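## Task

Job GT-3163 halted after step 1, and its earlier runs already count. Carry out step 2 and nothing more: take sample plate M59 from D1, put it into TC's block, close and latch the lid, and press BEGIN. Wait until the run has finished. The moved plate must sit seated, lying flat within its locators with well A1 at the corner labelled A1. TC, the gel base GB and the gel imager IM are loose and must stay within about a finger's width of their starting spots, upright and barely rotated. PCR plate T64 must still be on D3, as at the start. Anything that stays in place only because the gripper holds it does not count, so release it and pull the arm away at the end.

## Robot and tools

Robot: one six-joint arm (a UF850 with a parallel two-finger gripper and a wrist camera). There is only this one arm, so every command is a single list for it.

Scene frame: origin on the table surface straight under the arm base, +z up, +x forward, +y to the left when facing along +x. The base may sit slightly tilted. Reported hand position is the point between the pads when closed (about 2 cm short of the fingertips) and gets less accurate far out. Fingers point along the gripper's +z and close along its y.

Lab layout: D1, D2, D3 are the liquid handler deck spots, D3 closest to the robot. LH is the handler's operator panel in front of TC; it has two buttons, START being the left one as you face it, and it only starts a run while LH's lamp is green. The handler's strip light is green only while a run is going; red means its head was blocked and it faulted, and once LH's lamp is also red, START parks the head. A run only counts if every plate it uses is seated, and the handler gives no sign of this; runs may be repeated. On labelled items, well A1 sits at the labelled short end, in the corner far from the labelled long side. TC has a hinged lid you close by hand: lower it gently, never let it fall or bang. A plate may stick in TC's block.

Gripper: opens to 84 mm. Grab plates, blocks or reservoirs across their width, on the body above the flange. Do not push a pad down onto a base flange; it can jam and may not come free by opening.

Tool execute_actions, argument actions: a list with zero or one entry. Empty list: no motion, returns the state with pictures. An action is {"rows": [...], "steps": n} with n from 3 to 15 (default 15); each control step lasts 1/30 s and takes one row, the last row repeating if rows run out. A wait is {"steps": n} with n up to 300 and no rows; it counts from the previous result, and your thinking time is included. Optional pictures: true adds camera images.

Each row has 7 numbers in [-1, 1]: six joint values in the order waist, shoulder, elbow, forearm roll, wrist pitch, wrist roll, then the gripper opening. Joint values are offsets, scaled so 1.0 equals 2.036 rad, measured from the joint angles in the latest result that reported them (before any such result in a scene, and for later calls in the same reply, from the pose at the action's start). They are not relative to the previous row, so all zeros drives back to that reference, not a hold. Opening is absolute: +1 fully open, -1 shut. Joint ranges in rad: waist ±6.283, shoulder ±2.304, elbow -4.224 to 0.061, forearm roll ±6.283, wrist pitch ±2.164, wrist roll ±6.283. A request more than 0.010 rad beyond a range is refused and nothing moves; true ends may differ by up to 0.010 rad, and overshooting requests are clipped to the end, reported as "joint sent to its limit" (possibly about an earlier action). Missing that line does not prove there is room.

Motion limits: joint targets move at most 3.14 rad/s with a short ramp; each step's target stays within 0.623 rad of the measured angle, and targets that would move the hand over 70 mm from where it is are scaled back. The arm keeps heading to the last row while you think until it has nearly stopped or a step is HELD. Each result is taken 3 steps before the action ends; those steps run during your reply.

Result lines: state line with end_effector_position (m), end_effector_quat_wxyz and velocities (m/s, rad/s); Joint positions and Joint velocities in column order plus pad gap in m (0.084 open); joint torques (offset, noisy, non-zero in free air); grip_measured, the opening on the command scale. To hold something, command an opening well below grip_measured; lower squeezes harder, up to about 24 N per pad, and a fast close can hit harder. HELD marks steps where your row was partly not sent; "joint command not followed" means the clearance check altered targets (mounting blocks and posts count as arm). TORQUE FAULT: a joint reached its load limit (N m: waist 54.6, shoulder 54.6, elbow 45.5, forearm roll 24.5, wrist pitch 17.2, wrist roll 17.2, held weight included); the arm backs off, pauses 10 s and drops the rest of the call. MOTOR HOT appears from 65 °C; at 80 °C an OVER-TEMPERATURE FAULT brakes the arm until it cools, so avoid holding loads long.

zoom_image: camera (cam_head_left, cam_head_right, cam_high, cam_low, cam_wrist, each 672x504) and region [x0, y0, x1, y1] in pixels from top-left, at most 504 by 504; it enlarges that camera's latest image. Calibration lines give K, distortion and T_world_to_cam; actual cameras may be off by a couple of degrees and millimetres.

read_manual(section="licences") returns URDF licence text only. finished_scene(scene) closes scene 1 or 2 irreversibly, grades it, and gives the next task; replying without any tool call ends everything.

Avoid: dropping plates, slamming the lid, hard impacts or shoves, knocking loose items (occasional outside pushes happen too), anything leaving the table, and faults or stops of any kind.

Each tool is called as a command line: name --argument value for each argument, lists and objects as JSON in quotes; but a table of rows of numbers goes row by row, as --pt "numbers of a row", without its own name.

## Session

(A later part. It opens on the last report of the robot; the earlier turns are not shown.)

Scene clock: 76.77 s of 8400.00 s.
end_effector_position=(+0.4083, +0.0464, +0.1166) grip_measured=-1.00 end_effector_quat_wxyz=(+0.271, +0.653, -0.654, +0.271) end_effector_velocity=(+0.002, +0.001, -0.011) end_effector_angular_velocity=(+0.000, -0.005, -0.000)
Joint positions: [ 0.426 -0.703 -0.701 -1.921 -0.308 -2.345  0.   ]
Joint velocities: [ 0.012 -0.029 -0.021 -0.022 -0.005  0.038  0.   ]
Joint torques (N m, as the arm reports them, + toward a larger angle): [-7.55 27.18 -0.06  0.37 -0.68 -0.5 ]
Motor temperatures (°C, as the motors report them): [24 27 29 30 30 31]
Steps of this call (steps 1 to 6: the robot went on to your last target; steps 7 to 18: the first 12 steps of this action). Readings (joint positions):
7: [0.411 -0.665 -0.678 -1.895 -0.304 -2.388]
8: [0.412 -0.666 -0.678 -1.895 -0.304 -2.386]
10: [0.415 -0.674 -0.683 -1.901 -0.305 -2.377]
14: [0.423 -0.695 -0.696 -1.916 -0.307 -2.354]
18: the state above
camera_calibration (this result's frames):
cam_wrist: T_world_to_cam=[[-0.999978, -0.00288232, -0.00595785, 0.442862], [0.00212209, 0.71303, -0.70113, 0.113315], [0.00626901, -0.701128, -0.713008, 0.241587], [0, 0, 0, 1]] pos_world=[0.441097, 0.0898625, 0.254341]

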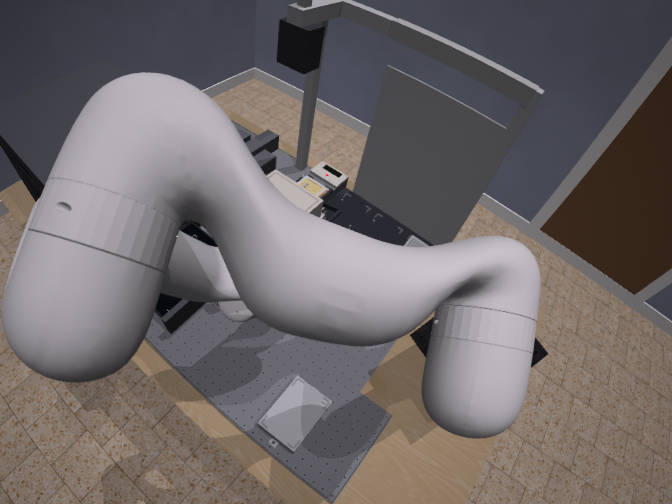

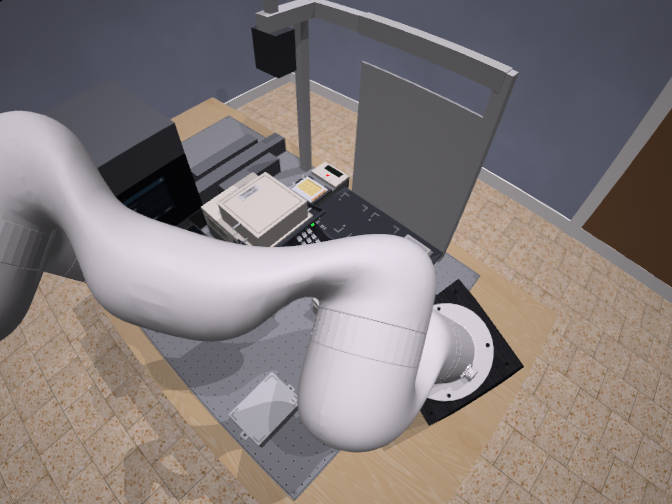

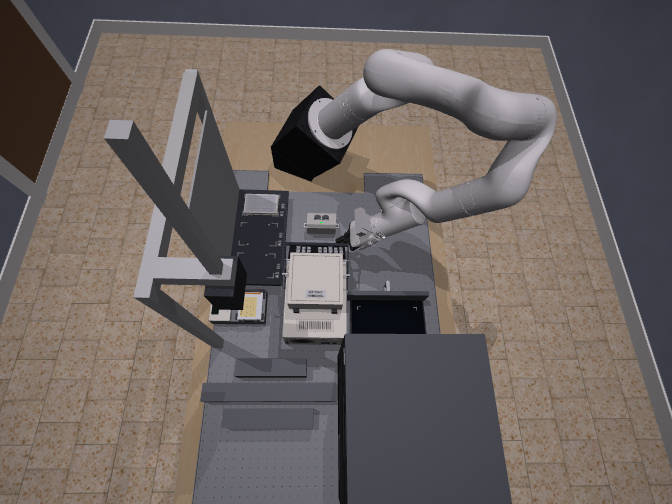

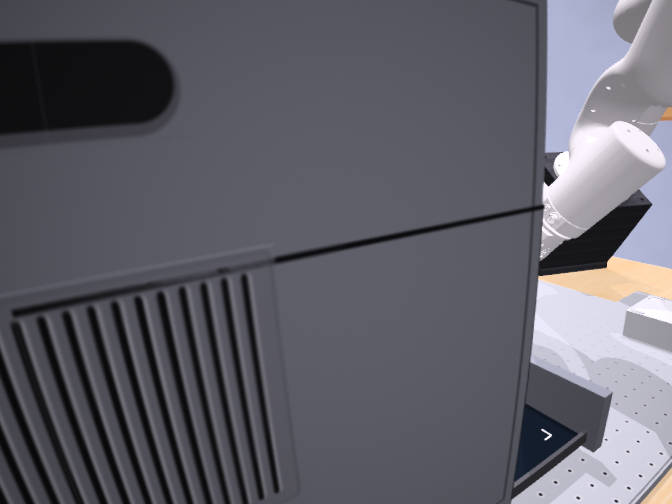

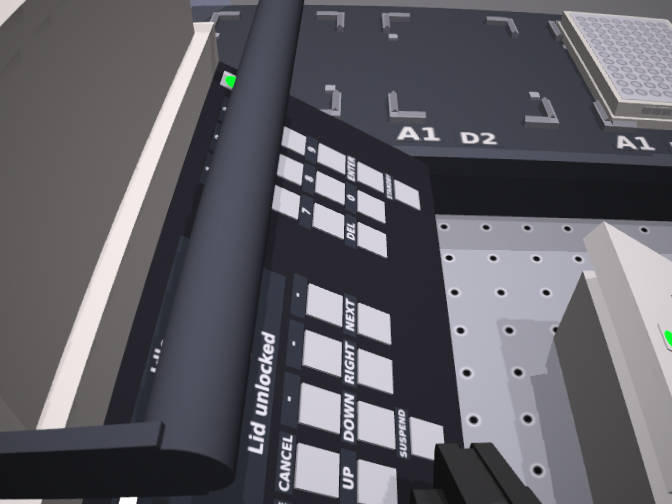

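execute_actions --actions '[{"rows": [[0.0015,-0.0040,-0.0025,-0.0028,-0.0005,0.0046,-1],[0.0022,-0.0057,-0.0036,-0.0041,-0.0007,0.0066,-1],[0.0029,-0.0074,-0.0047,-0.0053,-0.0009,0.0086,-1]], "steps": 15}]' --pictures true

Scene clock: 77.33 s of 8400.00 s.
end_effector_position=(+0.4082, +0.0465, +0.1113) grip_measured=-1.00 end_effector_quat_wxyz=(+0.271, +0.653, -0.654, +0.271) end_effector_velocity=(+0.001, +0.000, -0.003) end_effector_angular_velocity=(+0.001, -0.001, +0.000)
Joint positions: [ 0.431 -0.717 -0.71  -1.931 -0.31  -2.328  0.   ]
Joint velocities: [ 0.004 -0.009 -0.007 -0.007 -0.001  0.011  0.   ]
Joint torques (N m, as the arm reports them, + toward a larger angle): [-11.76  25.15   0.08  -0.97  -0.82  -0.59]
Motor temperatures (°C, as the motors report them): [24 27 29 30 30 31]
Steps of this call (steps 1 to 3: the last 3 steps of your previous action; steps 4 to 5: the robot went on to your last target; steps 6 to 17: the first 12 steps of this action). Readings (joint positions):
6: [0.427 -0.705 -0.703 -1.923 -0.309 -2.341]
7: [0.427 -0.706 -0.703 -1.924 -0.309 -2.341]
9: [0.428 -0.709 -0.705 -1.926 -0.309 -2.338]
13: [0.430 -0.715 -0.708 -1.930 -0.310 -2.331]
17: the state above
camera_calibration (this result's frames):
cam_wrist: T_world_to_cam=[[-0.999978, -0.00290616, -0.00600958, 0.442777], [0.00214047, 0.71313, -0.701029, 0.109549], [0.00632291, -0.701026, -0.713108, 0.237821], [0, 0, 0, 1]] pos_world=[0.441029, 0.0898834, 0.24905]

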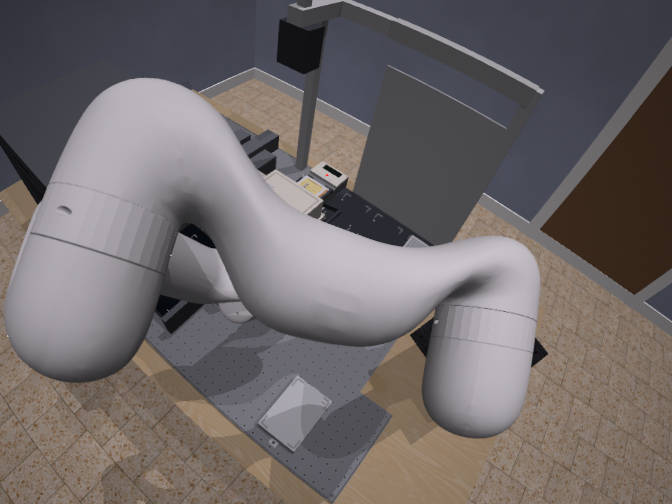

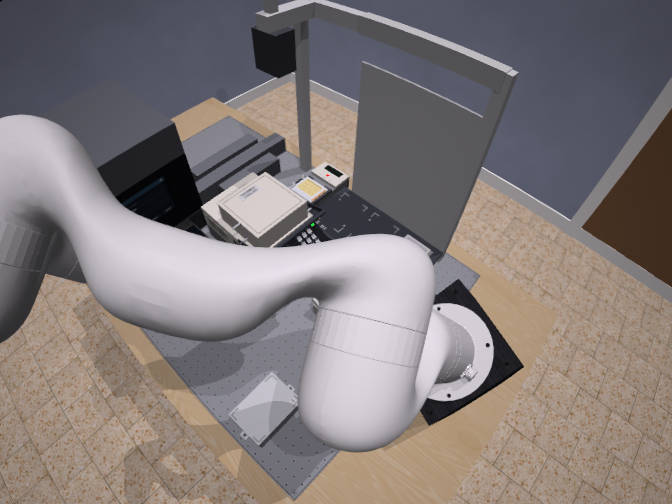

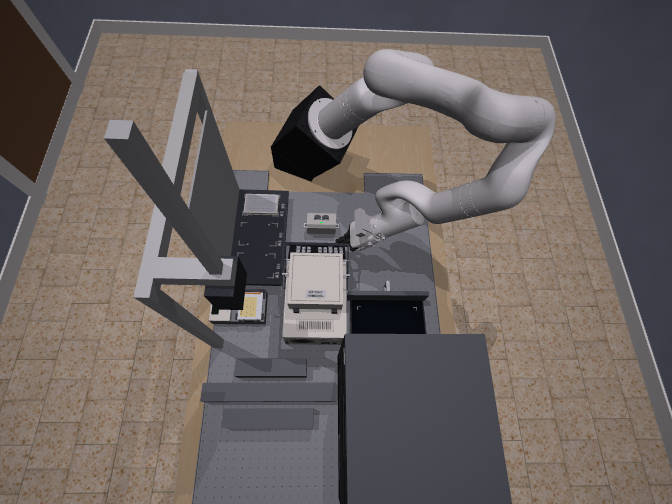

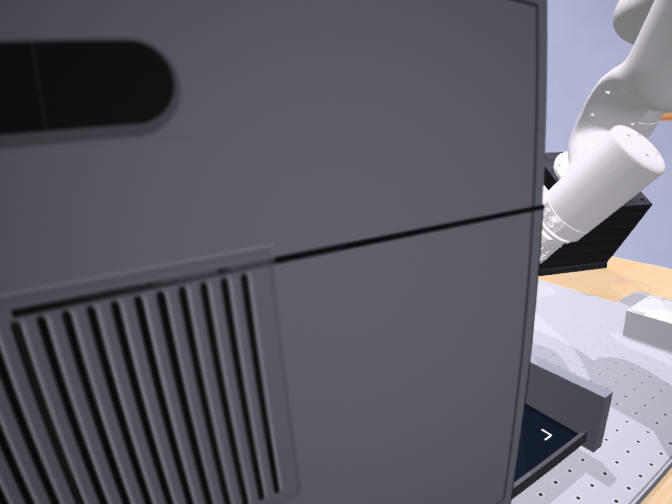

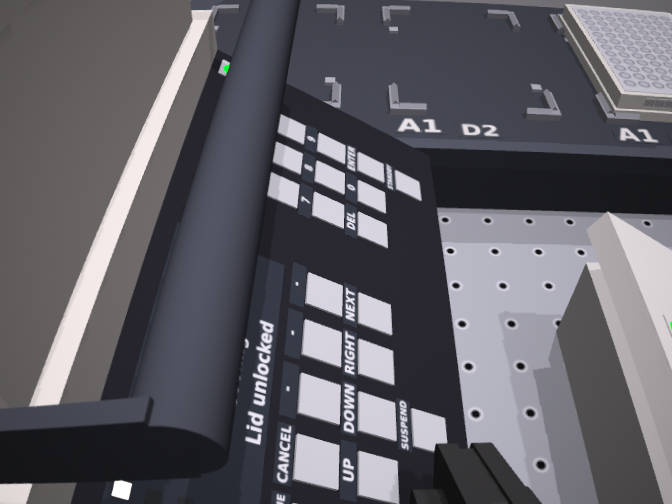

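execute_actions --actions '[{"rows": [[0.0010,-0.0027,-0.0017,-0.0019,-0.0003,0.0031,-1],[0.0015,-0.0040,-0.0025,-0.0029,-0.0005,0.0046,-1],[0.0020,-0.0053,-0.0033,-0.0038,-0.0007,0.0061,-1]], "steps": 15}]' --pictures true

Scene clock: 77.93 s of 8400.00 s.
end_effector_position=(+0.4081, +0.0464, +0.1076) grip_measured=-1.00 end_effector_quat_wxyz=(+0.271, +0.653, -0.654, +0.271) end_effector_velocity=(-0.000, -0.001, -0.002) end_effector_angular_velocity=(-0.001, -0.001, -0.002)
Joint positions: [ 0.435 -0.727 -0.716 -1.938 -0.311 -2.317  0.   ]
Joint velocities: [ 0.001 -0.006 -0.004 -0.005 -0.001  0.009  0.   ]
Joint torques (N m, as the arm reports them, + toward a larger angle): [-12.61  26.35   0.74  -1.54  -0.93  -0.05]
Motor temperatures (°C, as the motors report them): [24 27 29 30 30 31]
Steps of this call (steps 1 to 3: the last 3 steps of your previous action; steps 4 to 6: the robot went on to your last target; steps 7 to 18: the first 12 steps of this action). Readings (joint positions):
7: [0.431 -0.718 -0.710 -1.932 -0.310 -2.327]
8: [0.432 -0.718 -0.711 -1.932 -0.310 -2.327]
10: [0.432 -0.720 -0.712 -1.934 -0.310 -2.324]
14: [0.434 -0.725 -0.715 -1.937 -0.311 -2.319]
18: the state above
camera_calibration (this result's frames):
cam_wrist: T_world_to_cam=[[-0.999978, -0.00289717, -0.00598847, 0.442613], [0.0021324, 0.713095, -0.701064, 0.107011], [0.00630145, -0.701062, -0.713073, 0.235115], [0, 0, 0, 1]] pos_world=[0.440893, 0.0898031, 0.245326]

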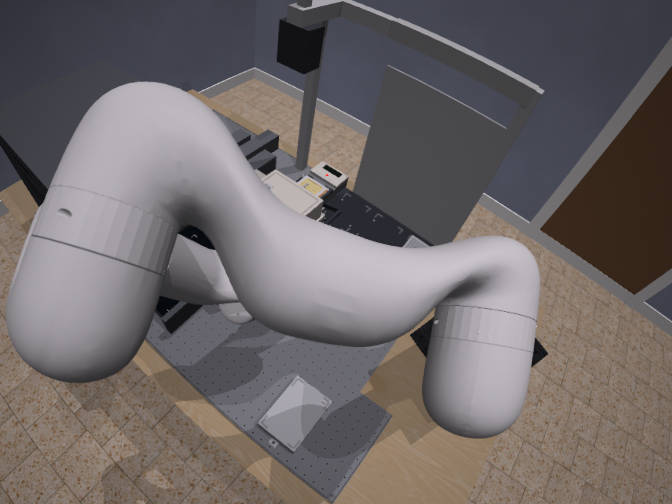

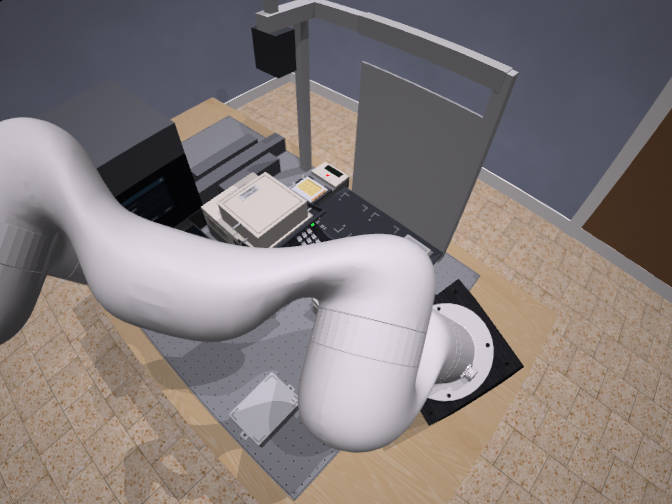

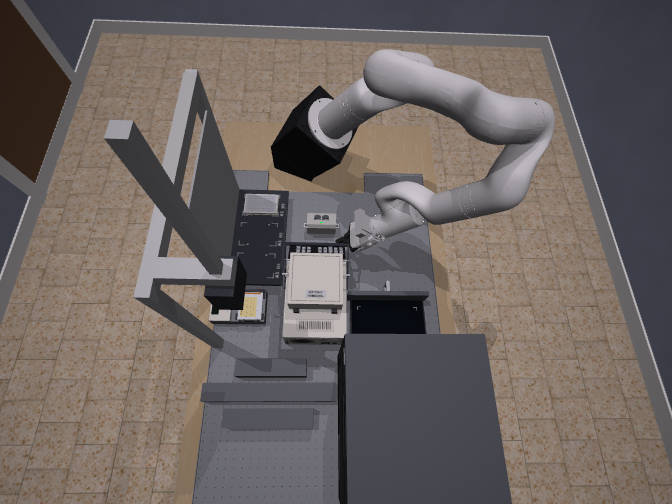

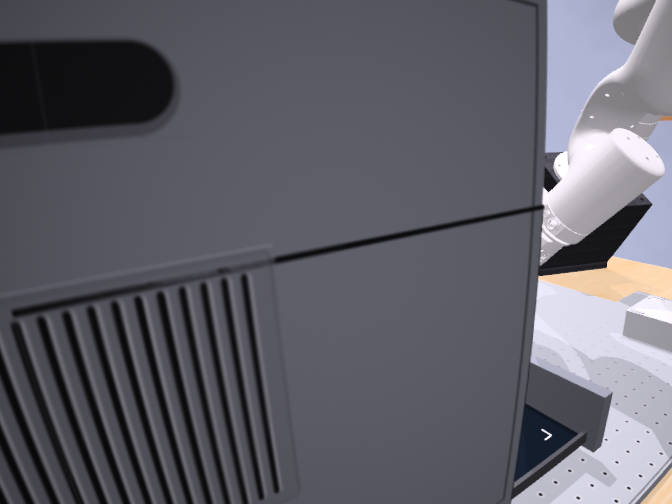

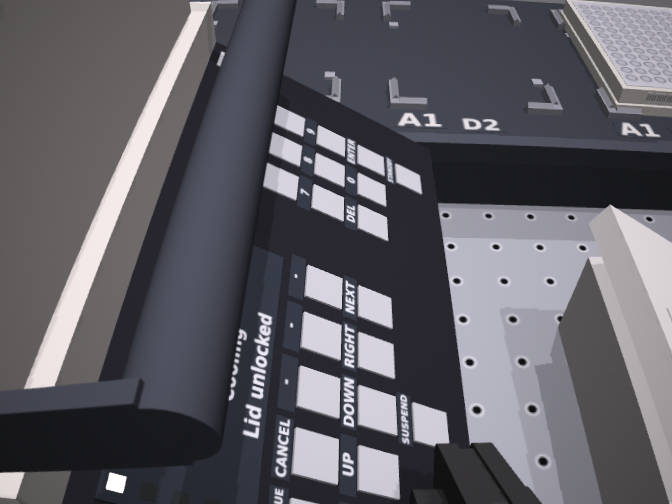

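execute_actions --actions '[{"rows": [[0.0008,-0.0020,-0.0013,-0.0014,-0.0003,0.0023,-1],[0.0013,-0.0033,-0.0021,-0.0024,-0.0004,0.0038,-1],[0.0018,-0.0046,-0.0029,-0.0033,-0.0006,0.0054,-1]], "steps": 15}]' --pictures true

Scene clock: 78.60 s of 8400.00 s.
end_effector_position=(+0.4077, +0.0461, +0.1046) grip_measured=-1.00 end_effector_quat_wxyz=(+0.271, +0.653, -0.654, +0.271) end_effector_velocity=(+0.000, -0.000, -0.002) end_effector_angular_velocity=(-0.001, -0.001, +0.001)
Joint positions: [ 0.438 -0.735 -0.721 -1.945 -0.313 -2.307  0.   ]
Joint velocities: [ 0.002 -0.006 -0.004 -0.005 -0.002  0.007  0.   ]
Joint torques (N m, as the arm reports them, + toward a larger angle): [-10.62  28.16  -2.8   -1.51  -0.08  -0.13]
Motor temperatures (°C, as the motors report them): [24 27 29 30 30 31]
Steps of this call (steps 1 to 3: the last 3 steps of your previous action; steps 4 to 8: the robot went on to your last target; steps 9 to 20: the first 12 steps of this action). Readings (joint positions):
9: [0.435 -0.727 -0.716 -1.939 -0.312 -2.316]
10: [0.435 -0.728 -0.717 -1.939 -0.312 -2.316]
12: [0.436 -0.730 -0.718 -1.941 -0.312 -2.313]
16: [0.438 -0.734 -0.720 -1.943 -0.313 -2.309]
20: the state above
camera_calibration (this result's frames):
cam_wrist: T_world_to_cam=[[-0.999977, -0.00271902, -0.00615316, 0.442186], [0.00238003, 0.712522, -0.701646, 0.105126], [0.00629205, -0.701645, -0.712499, 0.23272], [0, 0, 0, 1]] pos_world=[0.440462, 0.0895852, 0.242295]

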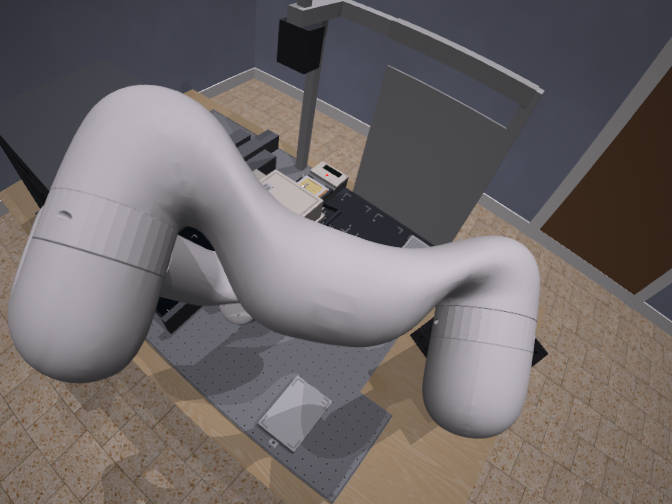

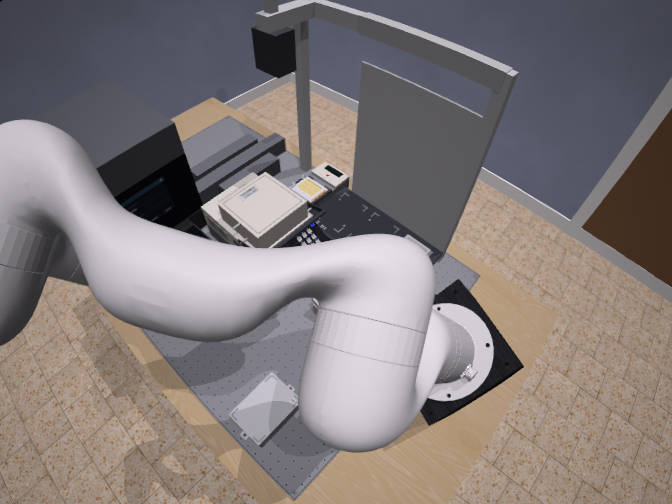

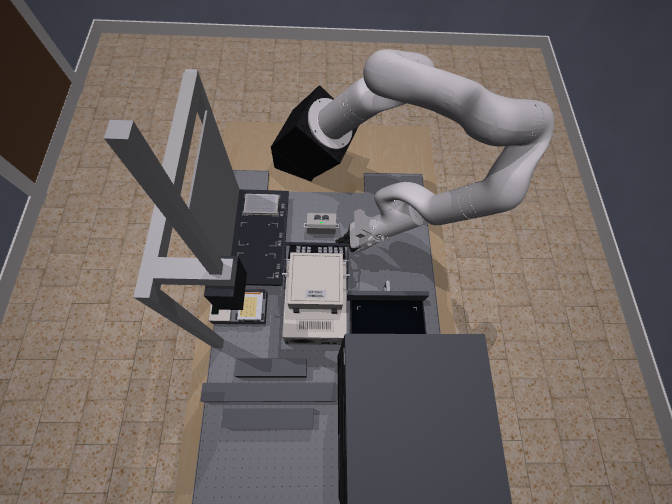

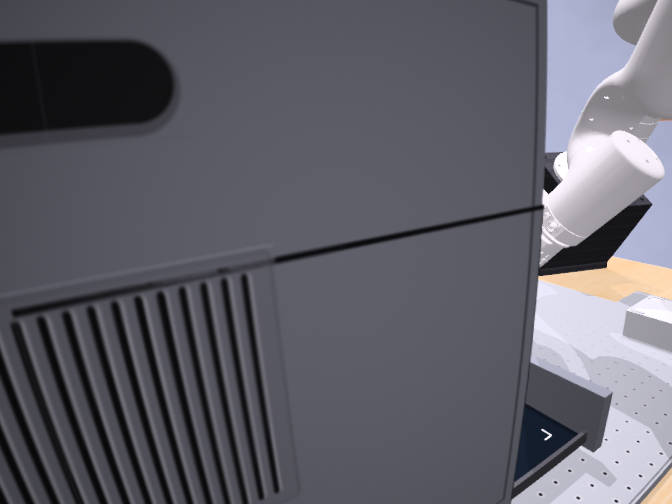

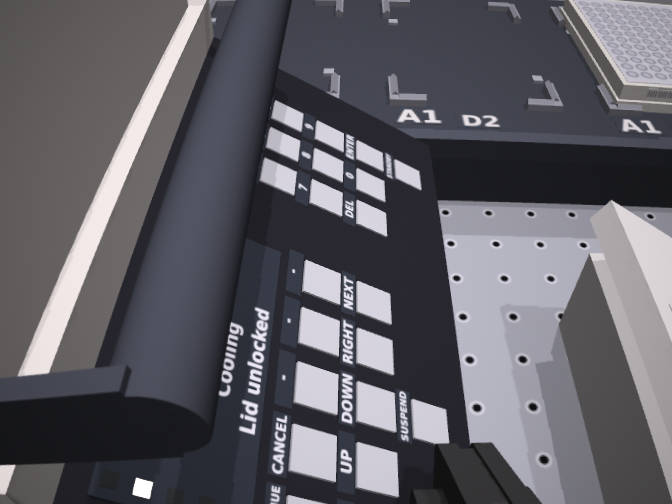

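execute_actions --actions '[{"rows": [[-0.0044,0.0114,0.0071,0.0082,0.0015,-0.0132,-1],[-0.0089,0.0229,0.0141,0.0164,0.0030,-0.0265,-1],[-0.0133,0.0343,0.0212,0.0246,0.0045,-0.0397,-1]], "steps": 12}]'

Scene clock: 79.03 s of 8400.00 s.
end_effector_position=(+0.4090, +0.0467, +0.1248) grip_measured=-1.00 end_effector_quat_wxyz=(+0.270, +0.653, -0.654, +0.271) end_effector_velocity=(-0.005, -0.003, +0.052) end_effector_angular_velocity=(-0.006, +0.004, -0.003)
Joint positions: [ 0.417 -0.68  -0.688 -1.905 -0.305 -2.37   0.   ]
Joint velocities: [-0.054  0.136  0.093  0.1    0.013 -0.16   0.   ]
Joint torques (N m, as the arm reports them, + toward a larger angle): [-11.36  24.18  -1.37  -0.15  -0.88  -0.23]
Motor temperatures (°C, as the motors report them): [24 27 29 30 30 31]
Steps of this call (steps 1 to 3: the last 3 steps of your previous action; step 4: the robot went on to your last target; steps 5 to 13: the first 9 steps of this action). Readings (joint positions):
5: [0.438 -0.736 -0.721 -1.945 -0.313 -2.306]
6: [0.438 -0.734 -0.720 -1.944 -0.313 -2.309]
8: [0.433 -0.722 -0.713 -1.935 -0.310 -2.324]
12: [0.419 -0.685 -0.691 -1.909 -0.306 -2.364]
13: the state above

execute_actions --actions '[{"rows": [[0.0025,0.014,0.006,0.03,0.0006,-0.029,-1],[0.008,0.021,0.007,0.055,0.0006,-0.05,-1],[0.0135,0.028,0.008,0.08,0.0006,-0.071,-1],[0.019,0.035,0.009,0.106,0.0006,-0.091,-1],[0.0245,0.043,0.010,0.131,0.0006,-0.112,-1],[0.030,0.050,0.011,0.156,0.0006,-0.133,-1],[0.0355,0.057,0.012,0.181,0.0006,-0.153,-1],[0.041,0.064,0.013,0.207,0.0006,-0.174,-1],[0.0465,0.071,0.014,0.232,0.0006,-0.195,-1],[0.0520,0.0783,0.0147,0.2571,0.0006,-0.2153,-1]], "steps": 15}]'

execute_actions --actions '[{"steps": 60}]' --pictures true

Scene clock: 79.67 s of 8400.00 s.
end_effector_position=(+0.4087, +0.0855, +0.1466) grip_measured=-1.00 end_effector_quat_wxyz=(+0.272, +0.652, -0.652, +0.275) end_effector_velocity=(-0.014, +0.174, +0.063) end_effector_angular_velocity=(+0.021, -0.002, -0.015)
Joint positions: [ 0.48  -0.577 -0.665 -1.58  -0.304 -2.645  0.   ]
Joint velocities: [ 0.29   0.377  0.05   1.324  0.    -1.074  0.   ]
Joint torques (N m, as the arm reports them, + toward a larger angle): [-13.71  23.76  -0.4   -1.69  -0.62  -0.02]
Motor temperatures (°C, as the motors report them): [24 27 29 30 30 31]
Steps of this call (steps 1 to 3: the last 3 steps of your previous action; steps 4 to 7: the robot went on to your last target; steps 8 to 19: the first 12 steps of this action). Readings (joint positions):
8: [0.412 -0.667 -0.678 -1.895 -0.304 -2.386]
9: [0.412 -0.666 -0.678 -1.892 -0.304 -2.390]
11: [0.417 -0.659 -0.677 -1.867 -0.304 -2.411]
15: [0.443 -0.625 -0.672 -1.750 -0.304 -2.506]
19: the state above

Scene clock: 81.67 s of 8400.00 s.
end_effector_position=(+0.4050, +0.1119, +0.1554) grip_measured=-1.00 end_effector_quat_wxyz=(+0.271, +0.653, -0.653, +0.271) end_effector_velocity=(+0.000, +0.001, -0.000) end_effector_angular_velocity=(+0.001, -0.001, +0.001)
Joint positions: [ 0.523 -0.521 -0.658 -1.382 -0.304 -2.808  0.   ]
Joint velocities: [ 0.001  0.    -0.001  0.     0.     0.001  0.   ]
Joint torques (N m, as the arm reports them, + toward a larger angle): [-11.46  29.18  -3.06  -1.03  -1.22  -0.5 ]
Motor temperatures (°C, as the motors report them): [24 27 29 30 30 31]
Kept back: nothing.
Steps of this call (steps 1 to 3: the last 3 steps of your previous action; steps 4 to 30: the robot went on to your last target; steps 31 to 60: nothing new was sent). Readings (joint positions):
1: [0.489 -0.564 -0.664 -1.538 -0.304 -2.680]
2: [0.497 -0.554 -0.663 -1.500 -0.304 -2.711]
4: [0.509 -0.538 -0.661 -1.445 -0.304 -2.755]
8: [0.519 -0.526 -0.659 -1.400 -0.304 -2.794]
60: the state above
The arm was judged still, so your last target was given up. Only a new action makes it travel on or press farther. Fingers that are still opening or closing keep moving.
camera_calibration (this result's frames):
cam_wrist: T_world_to_cam=[[-0.999974, -0.00360112, -0.00628838, 0.440148], [0.00184288, 0.712875, -0.701289, 0.0939247], [0.00700825, -0.701282, -0.712849, 0.314834], [0, 0, 0, 1]] pos_world=[0.437757, 0.155416, 0.293065]

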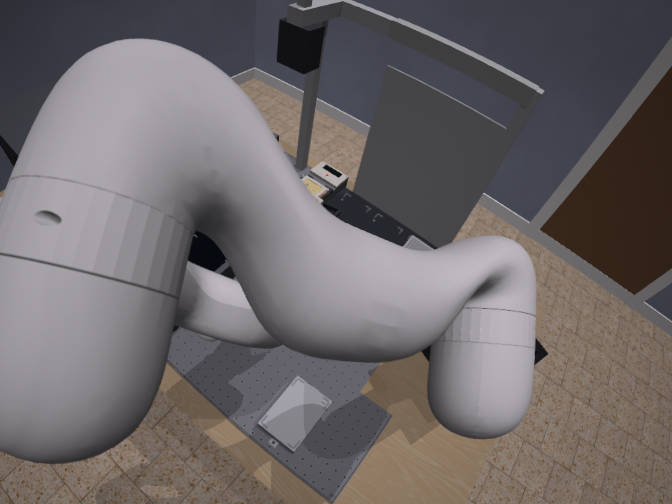

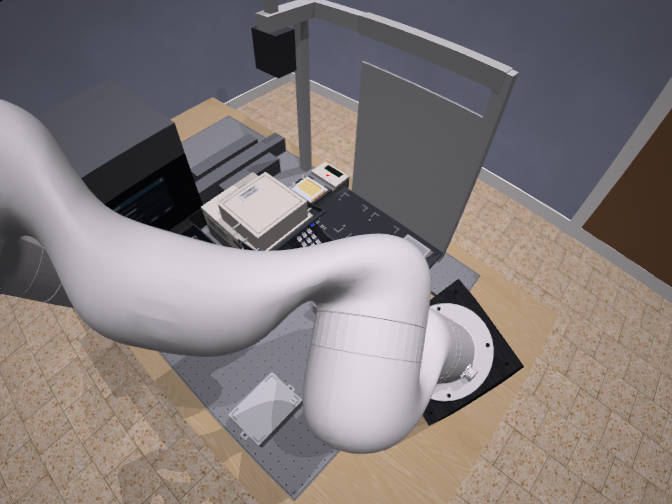

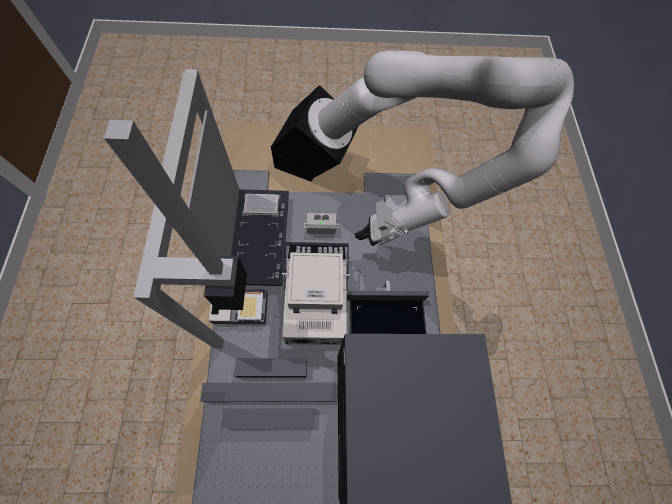

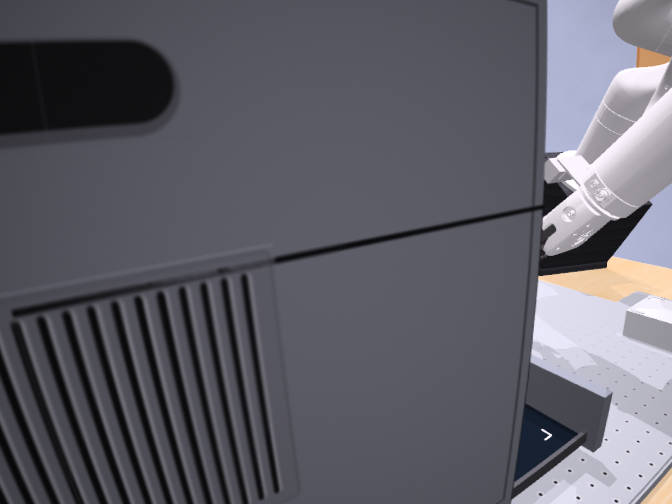

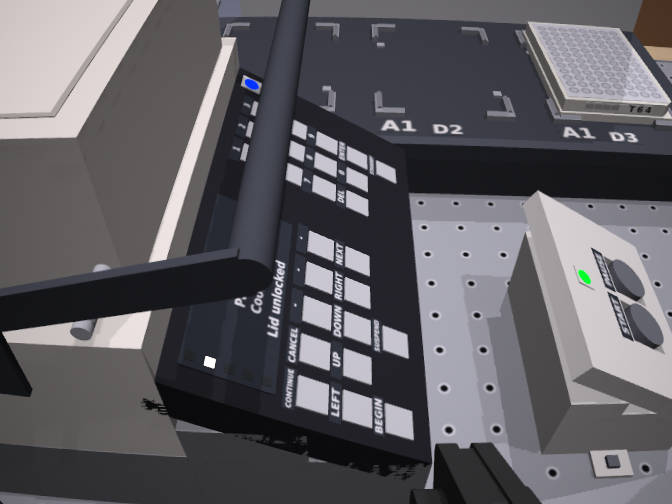

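The run is going. Waiting for it to finish.

execute_actions --actions '[{"steps": 300}]' --pictures true

Scene clock: 91.67 s of 8400.00 s.
end_effector_position=(+0.4050, +0.1119, +0.1554) grip_measured=-1.00 end_effector_quat_wxyz=(+0.271, +0.653, -0.653, +0.271) end_effector_velocity=(+0.000, +0.000, -0.000) end_effector_angular_velocity=(+0.000, -0.000, +0.000)
Joint positions: [ 0.523 -0.521 -0.658 -1.382 -0.304 -2.808  0.   ]
Joint velocities: [-0.  0. -0.  0.  0. -0.  0.]
Joint torques (N m, as the arm reports them, + toward a larger angle): [-10.07  26.86  -1.29  -1.99  -1.07   0.06]
Motor temperatures (°C, as the motors report them): [24 27 29 30 30 31]
Kept back: nothing.
Steps of this call (steps 1 to 300: nothing new was sent). Readings (joint positions):
1: [0.523 -0.521 -0.658 -1.382 -0.304 -2.808]
2: [0.523 -0.521 -0.658 -1.382 -0.304 -2.808]
4: [0.523 -0.521 -0.658 -1.382 -0.304 -2.808]
8: [0.523 -0.521 -0.658 -1.382 -0.304 -2.808]
300: the state above
camera_calibration (this result's frames):
cam_wrist: T_world_to_cam=[[-0.999974, -0.0036009, -0.00628871, 0.440148], [0.00184327, 0.712875, -0.701289, 0.0939245], [0.00700833, -0.701282, -0.712849, 0.314834], [0, 0, 0, 1]] pos_world=[0.437757, 0.155416, 0.293065]

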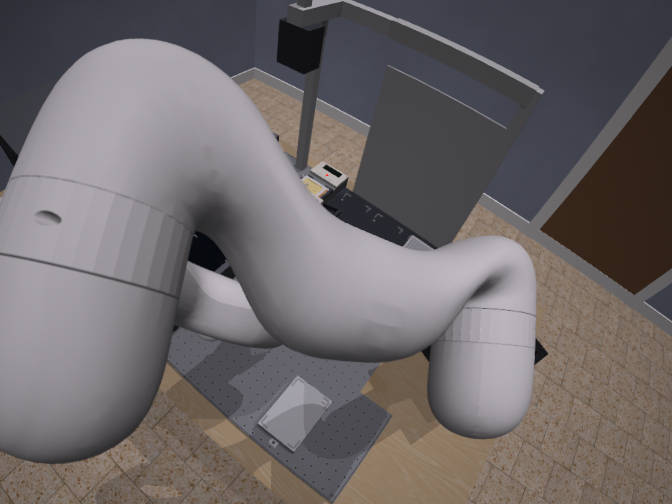

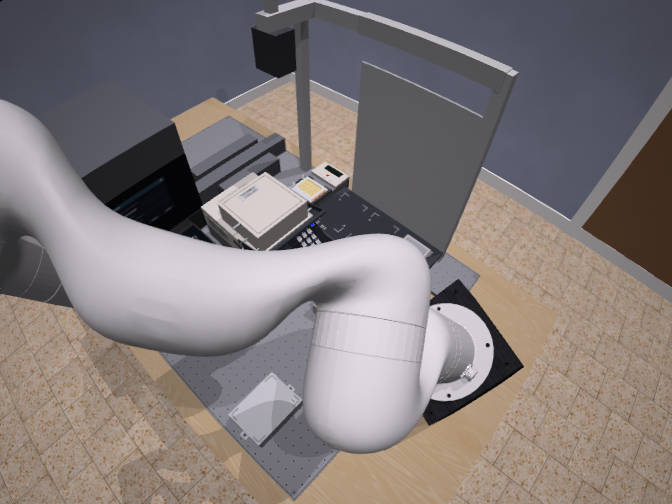

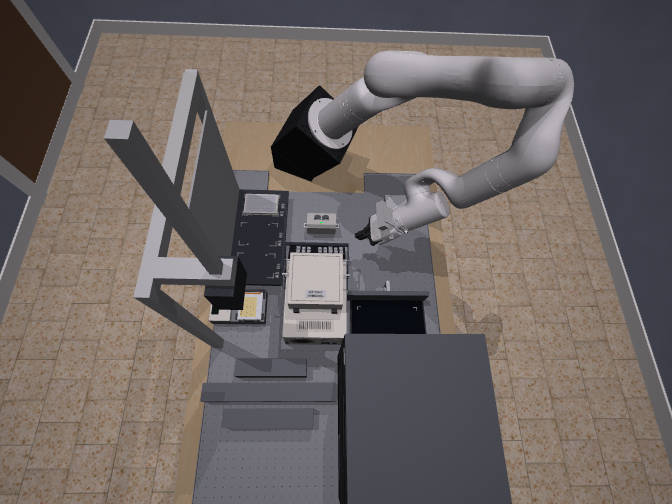

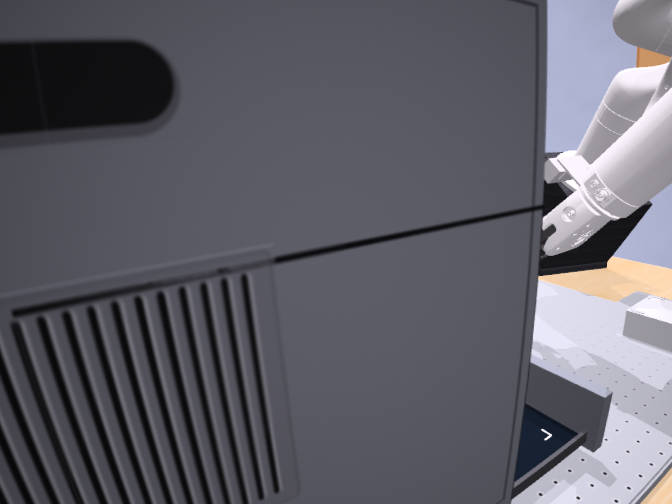

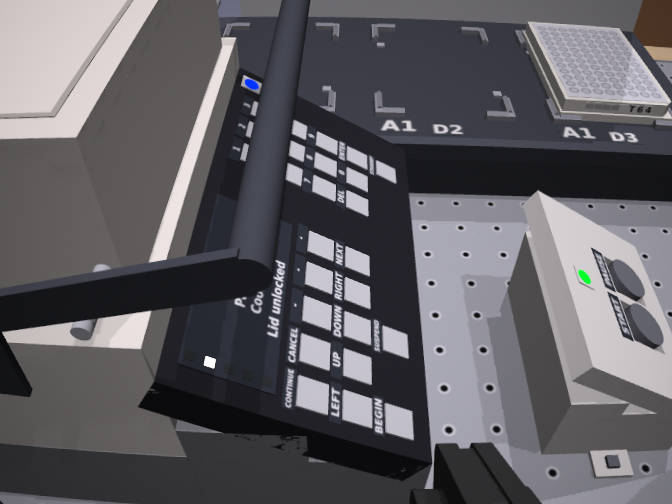

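execute_actions --actions '[{"steps": 300}]' --pictures true

Scene clock: 101.67 s of 8400.00 s.
end_effector_position=(+0.4050, +0.1119, +0.1554) grip_measured=-1.00 end_effector_quat_wxyz=(+0.271, +0.653, -0.653, +0.271) end_effector_velocity=(+0.000, +0.000, -0.000) end_effector_angular_velocity=(+0.001, -0.001, -0.000)
Joint positions: [ 0.523 -0.521 -0.658 -1.382 -0.304 -2.808  0.   ]
Joint velocities: [-0.    -0.    -0.001 -0.     0.     0.     0.   ]
Joint torques (N m, as the arm reports them, + toward a larger angle): [-7.66 26.02 -2.29 -1.82 -1.12 -0.35]
Motor temperatures (°C, as the motors report them): [24 27 29 30 30 31]
Kept back: nothing.
Steps of this call (steps 1 to 300: nothing new was sent). Readings (joint positions):
1: [0.523 -0.521 -0.658 -1.382 -0.304 -2.808]
2: [0.523 -0.521 -0.658 -1.382 -0.304 -2.808]
4: [0.523 -0.521 -0.658 -1.382 -0.304 -2.808]
8: [0.523 -0.521 -0.658 -1.382 -0.304 -2.808]
300: the state above
camera_calibration (this result's frames):
cam_wrist: T_world_to_cam=[[-0.999974, -0.00360117, -0.00628842, 0.440148], [0.00184286, 0.712875, -0.701289, 0.0939246], [0.00700832, -0.701282, -0.712849, 0.314834], [0, 0, 0, 1]] pos_world=[0.437757, 0.155416, 0.293065]

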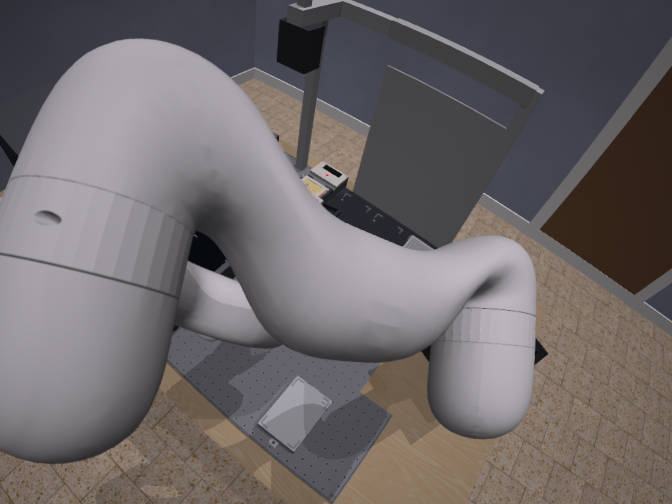

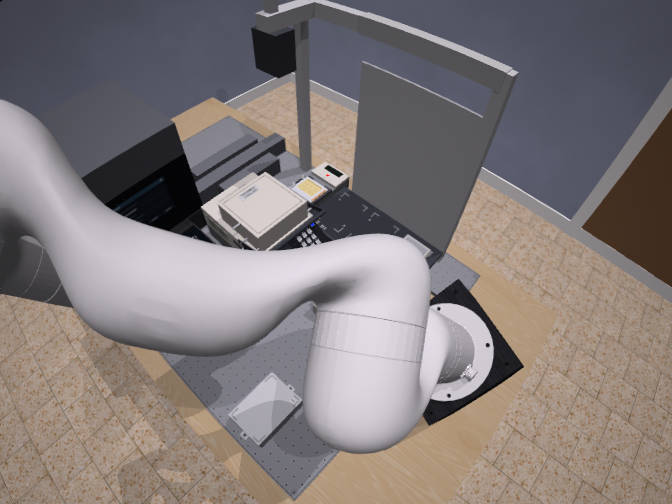

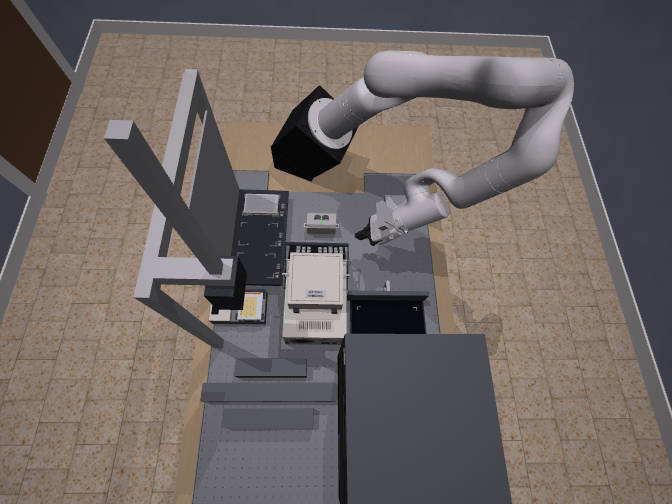

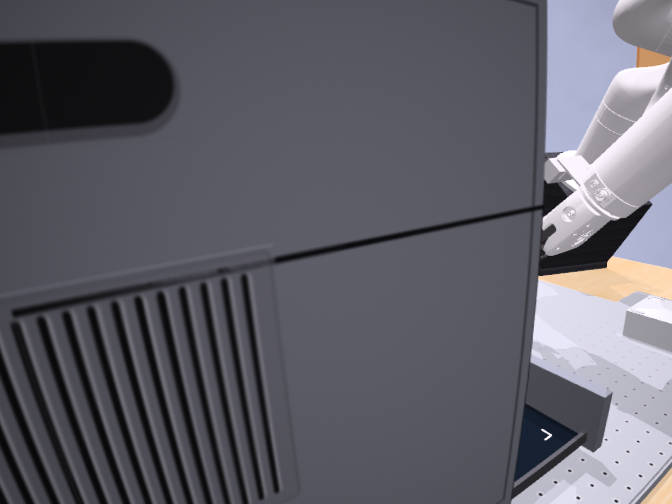

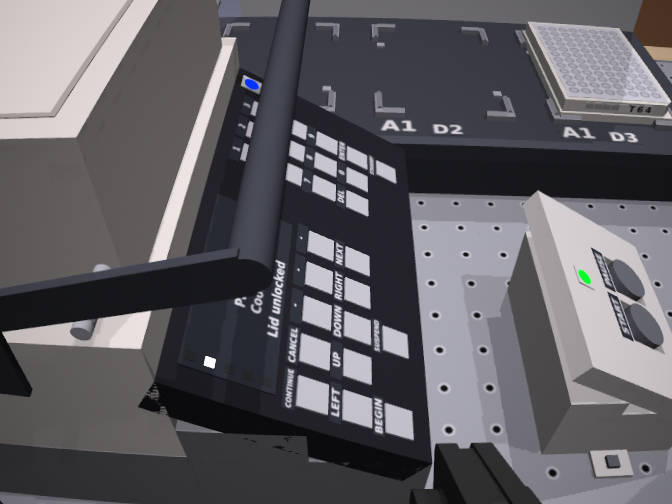

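execute_actions --actions '[{"steps": 300}]' --pictures true

Scene clock: 111.67 s of 8400.00 s.
end_effector_position=(+0.4050, +0.1119, +0.1554) grip_measured=-1.00 end_effector_quat_wxyz=(+0.271, +0.653, -0.653, +0.271) end_effector_velocity=(+0.000, +0.000, -0.000) end_effector_angular_velocity=(+0.000, +0.000, +0.000)
Joint positions: [ 0.523 -0.521 -0.658 -1.382 -0.304 -2.808  0.   ]
Joint velocities: [ 0. -0. -0. -0.  0.  0.  0.]
Joint torques (N m, as the arm reports them, + toward a larger angle): [-8.92 29.16 -2.63 -0.56 -0.89 -0.58]
Motor temperatures (°C, as the motors report them): [24 27 28 29 30 31]
Kept back: nothing.
Steps of this call (steps 1 to 300: nothing new was sent). Readings (joint positions):
1: [0.523 -0.521 -0.658 -1.382 -0.304 -2.808]
2: [0.523 -0.521 -0.658 -1.382 -0.304 -2.808]
4: [0.523 -0.521 -0.658 -1.382 -0.304 -2.808]
8: [0.523 -0.521 -0.658 -1.382 -0.304 -2.808]
300: the state above
camera_calibration (this result's frames):
cam_wrist: T_world_to_cam=[[-0.999974, -0.00360114, -0.00628836, 0.440148], [0.00184285, 0.712875, -0.701289, 0.0939247], [0.00700826, -0.701282, -0.712849, 0.314834], [0, 0, 0, 1]] pos_world=[0.437757, 0.155416, 0.293065]

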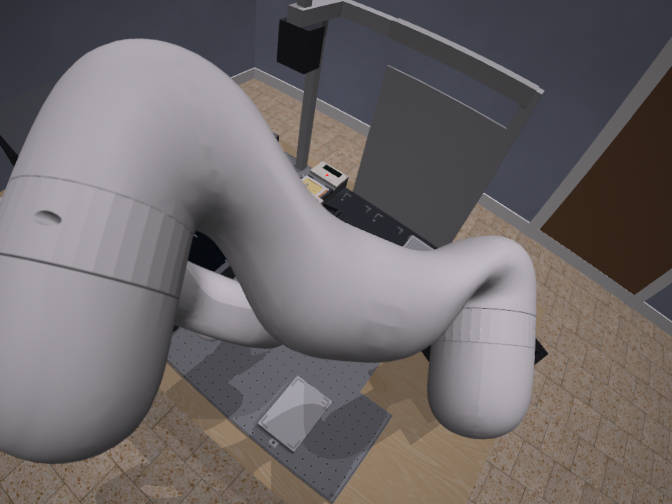

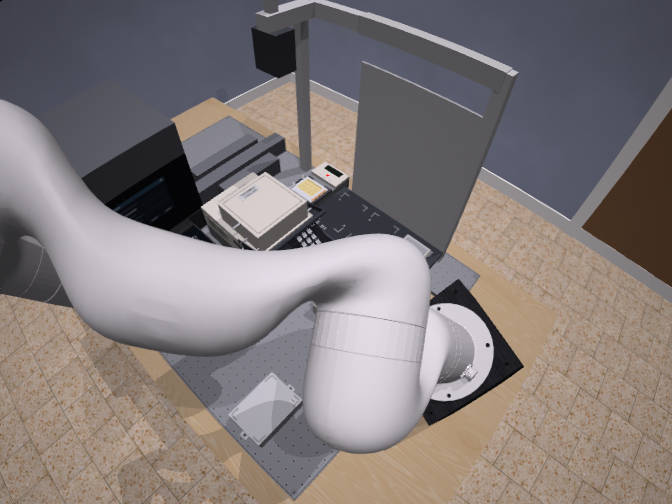

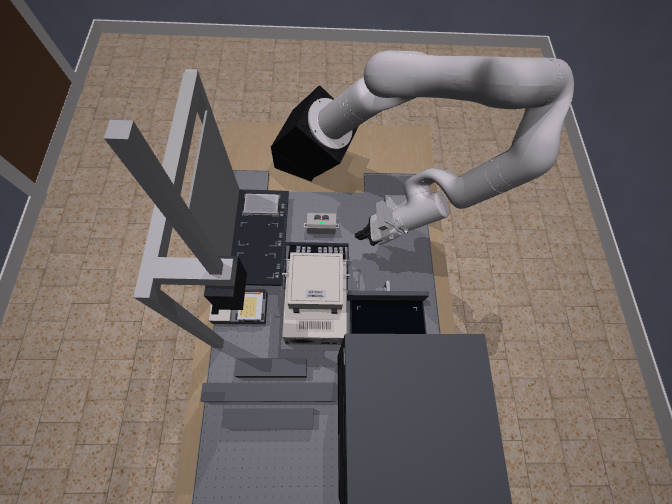

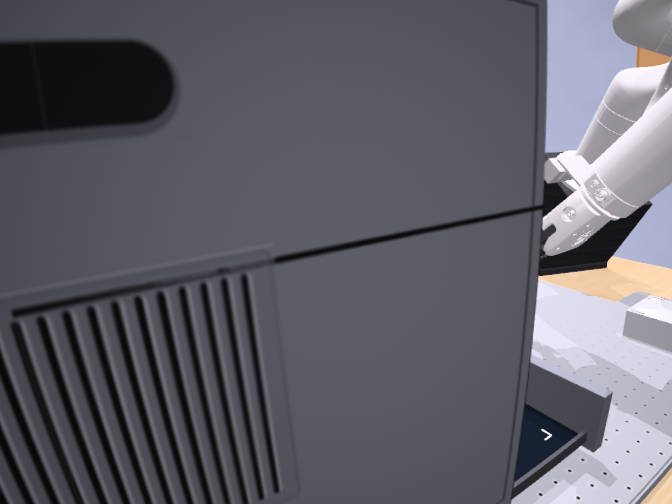

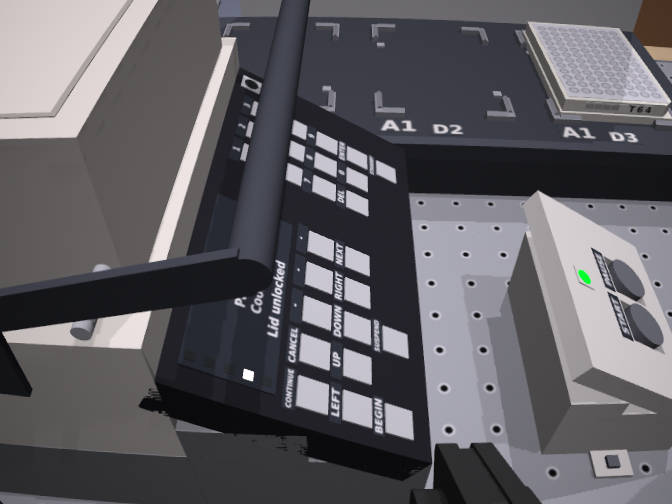

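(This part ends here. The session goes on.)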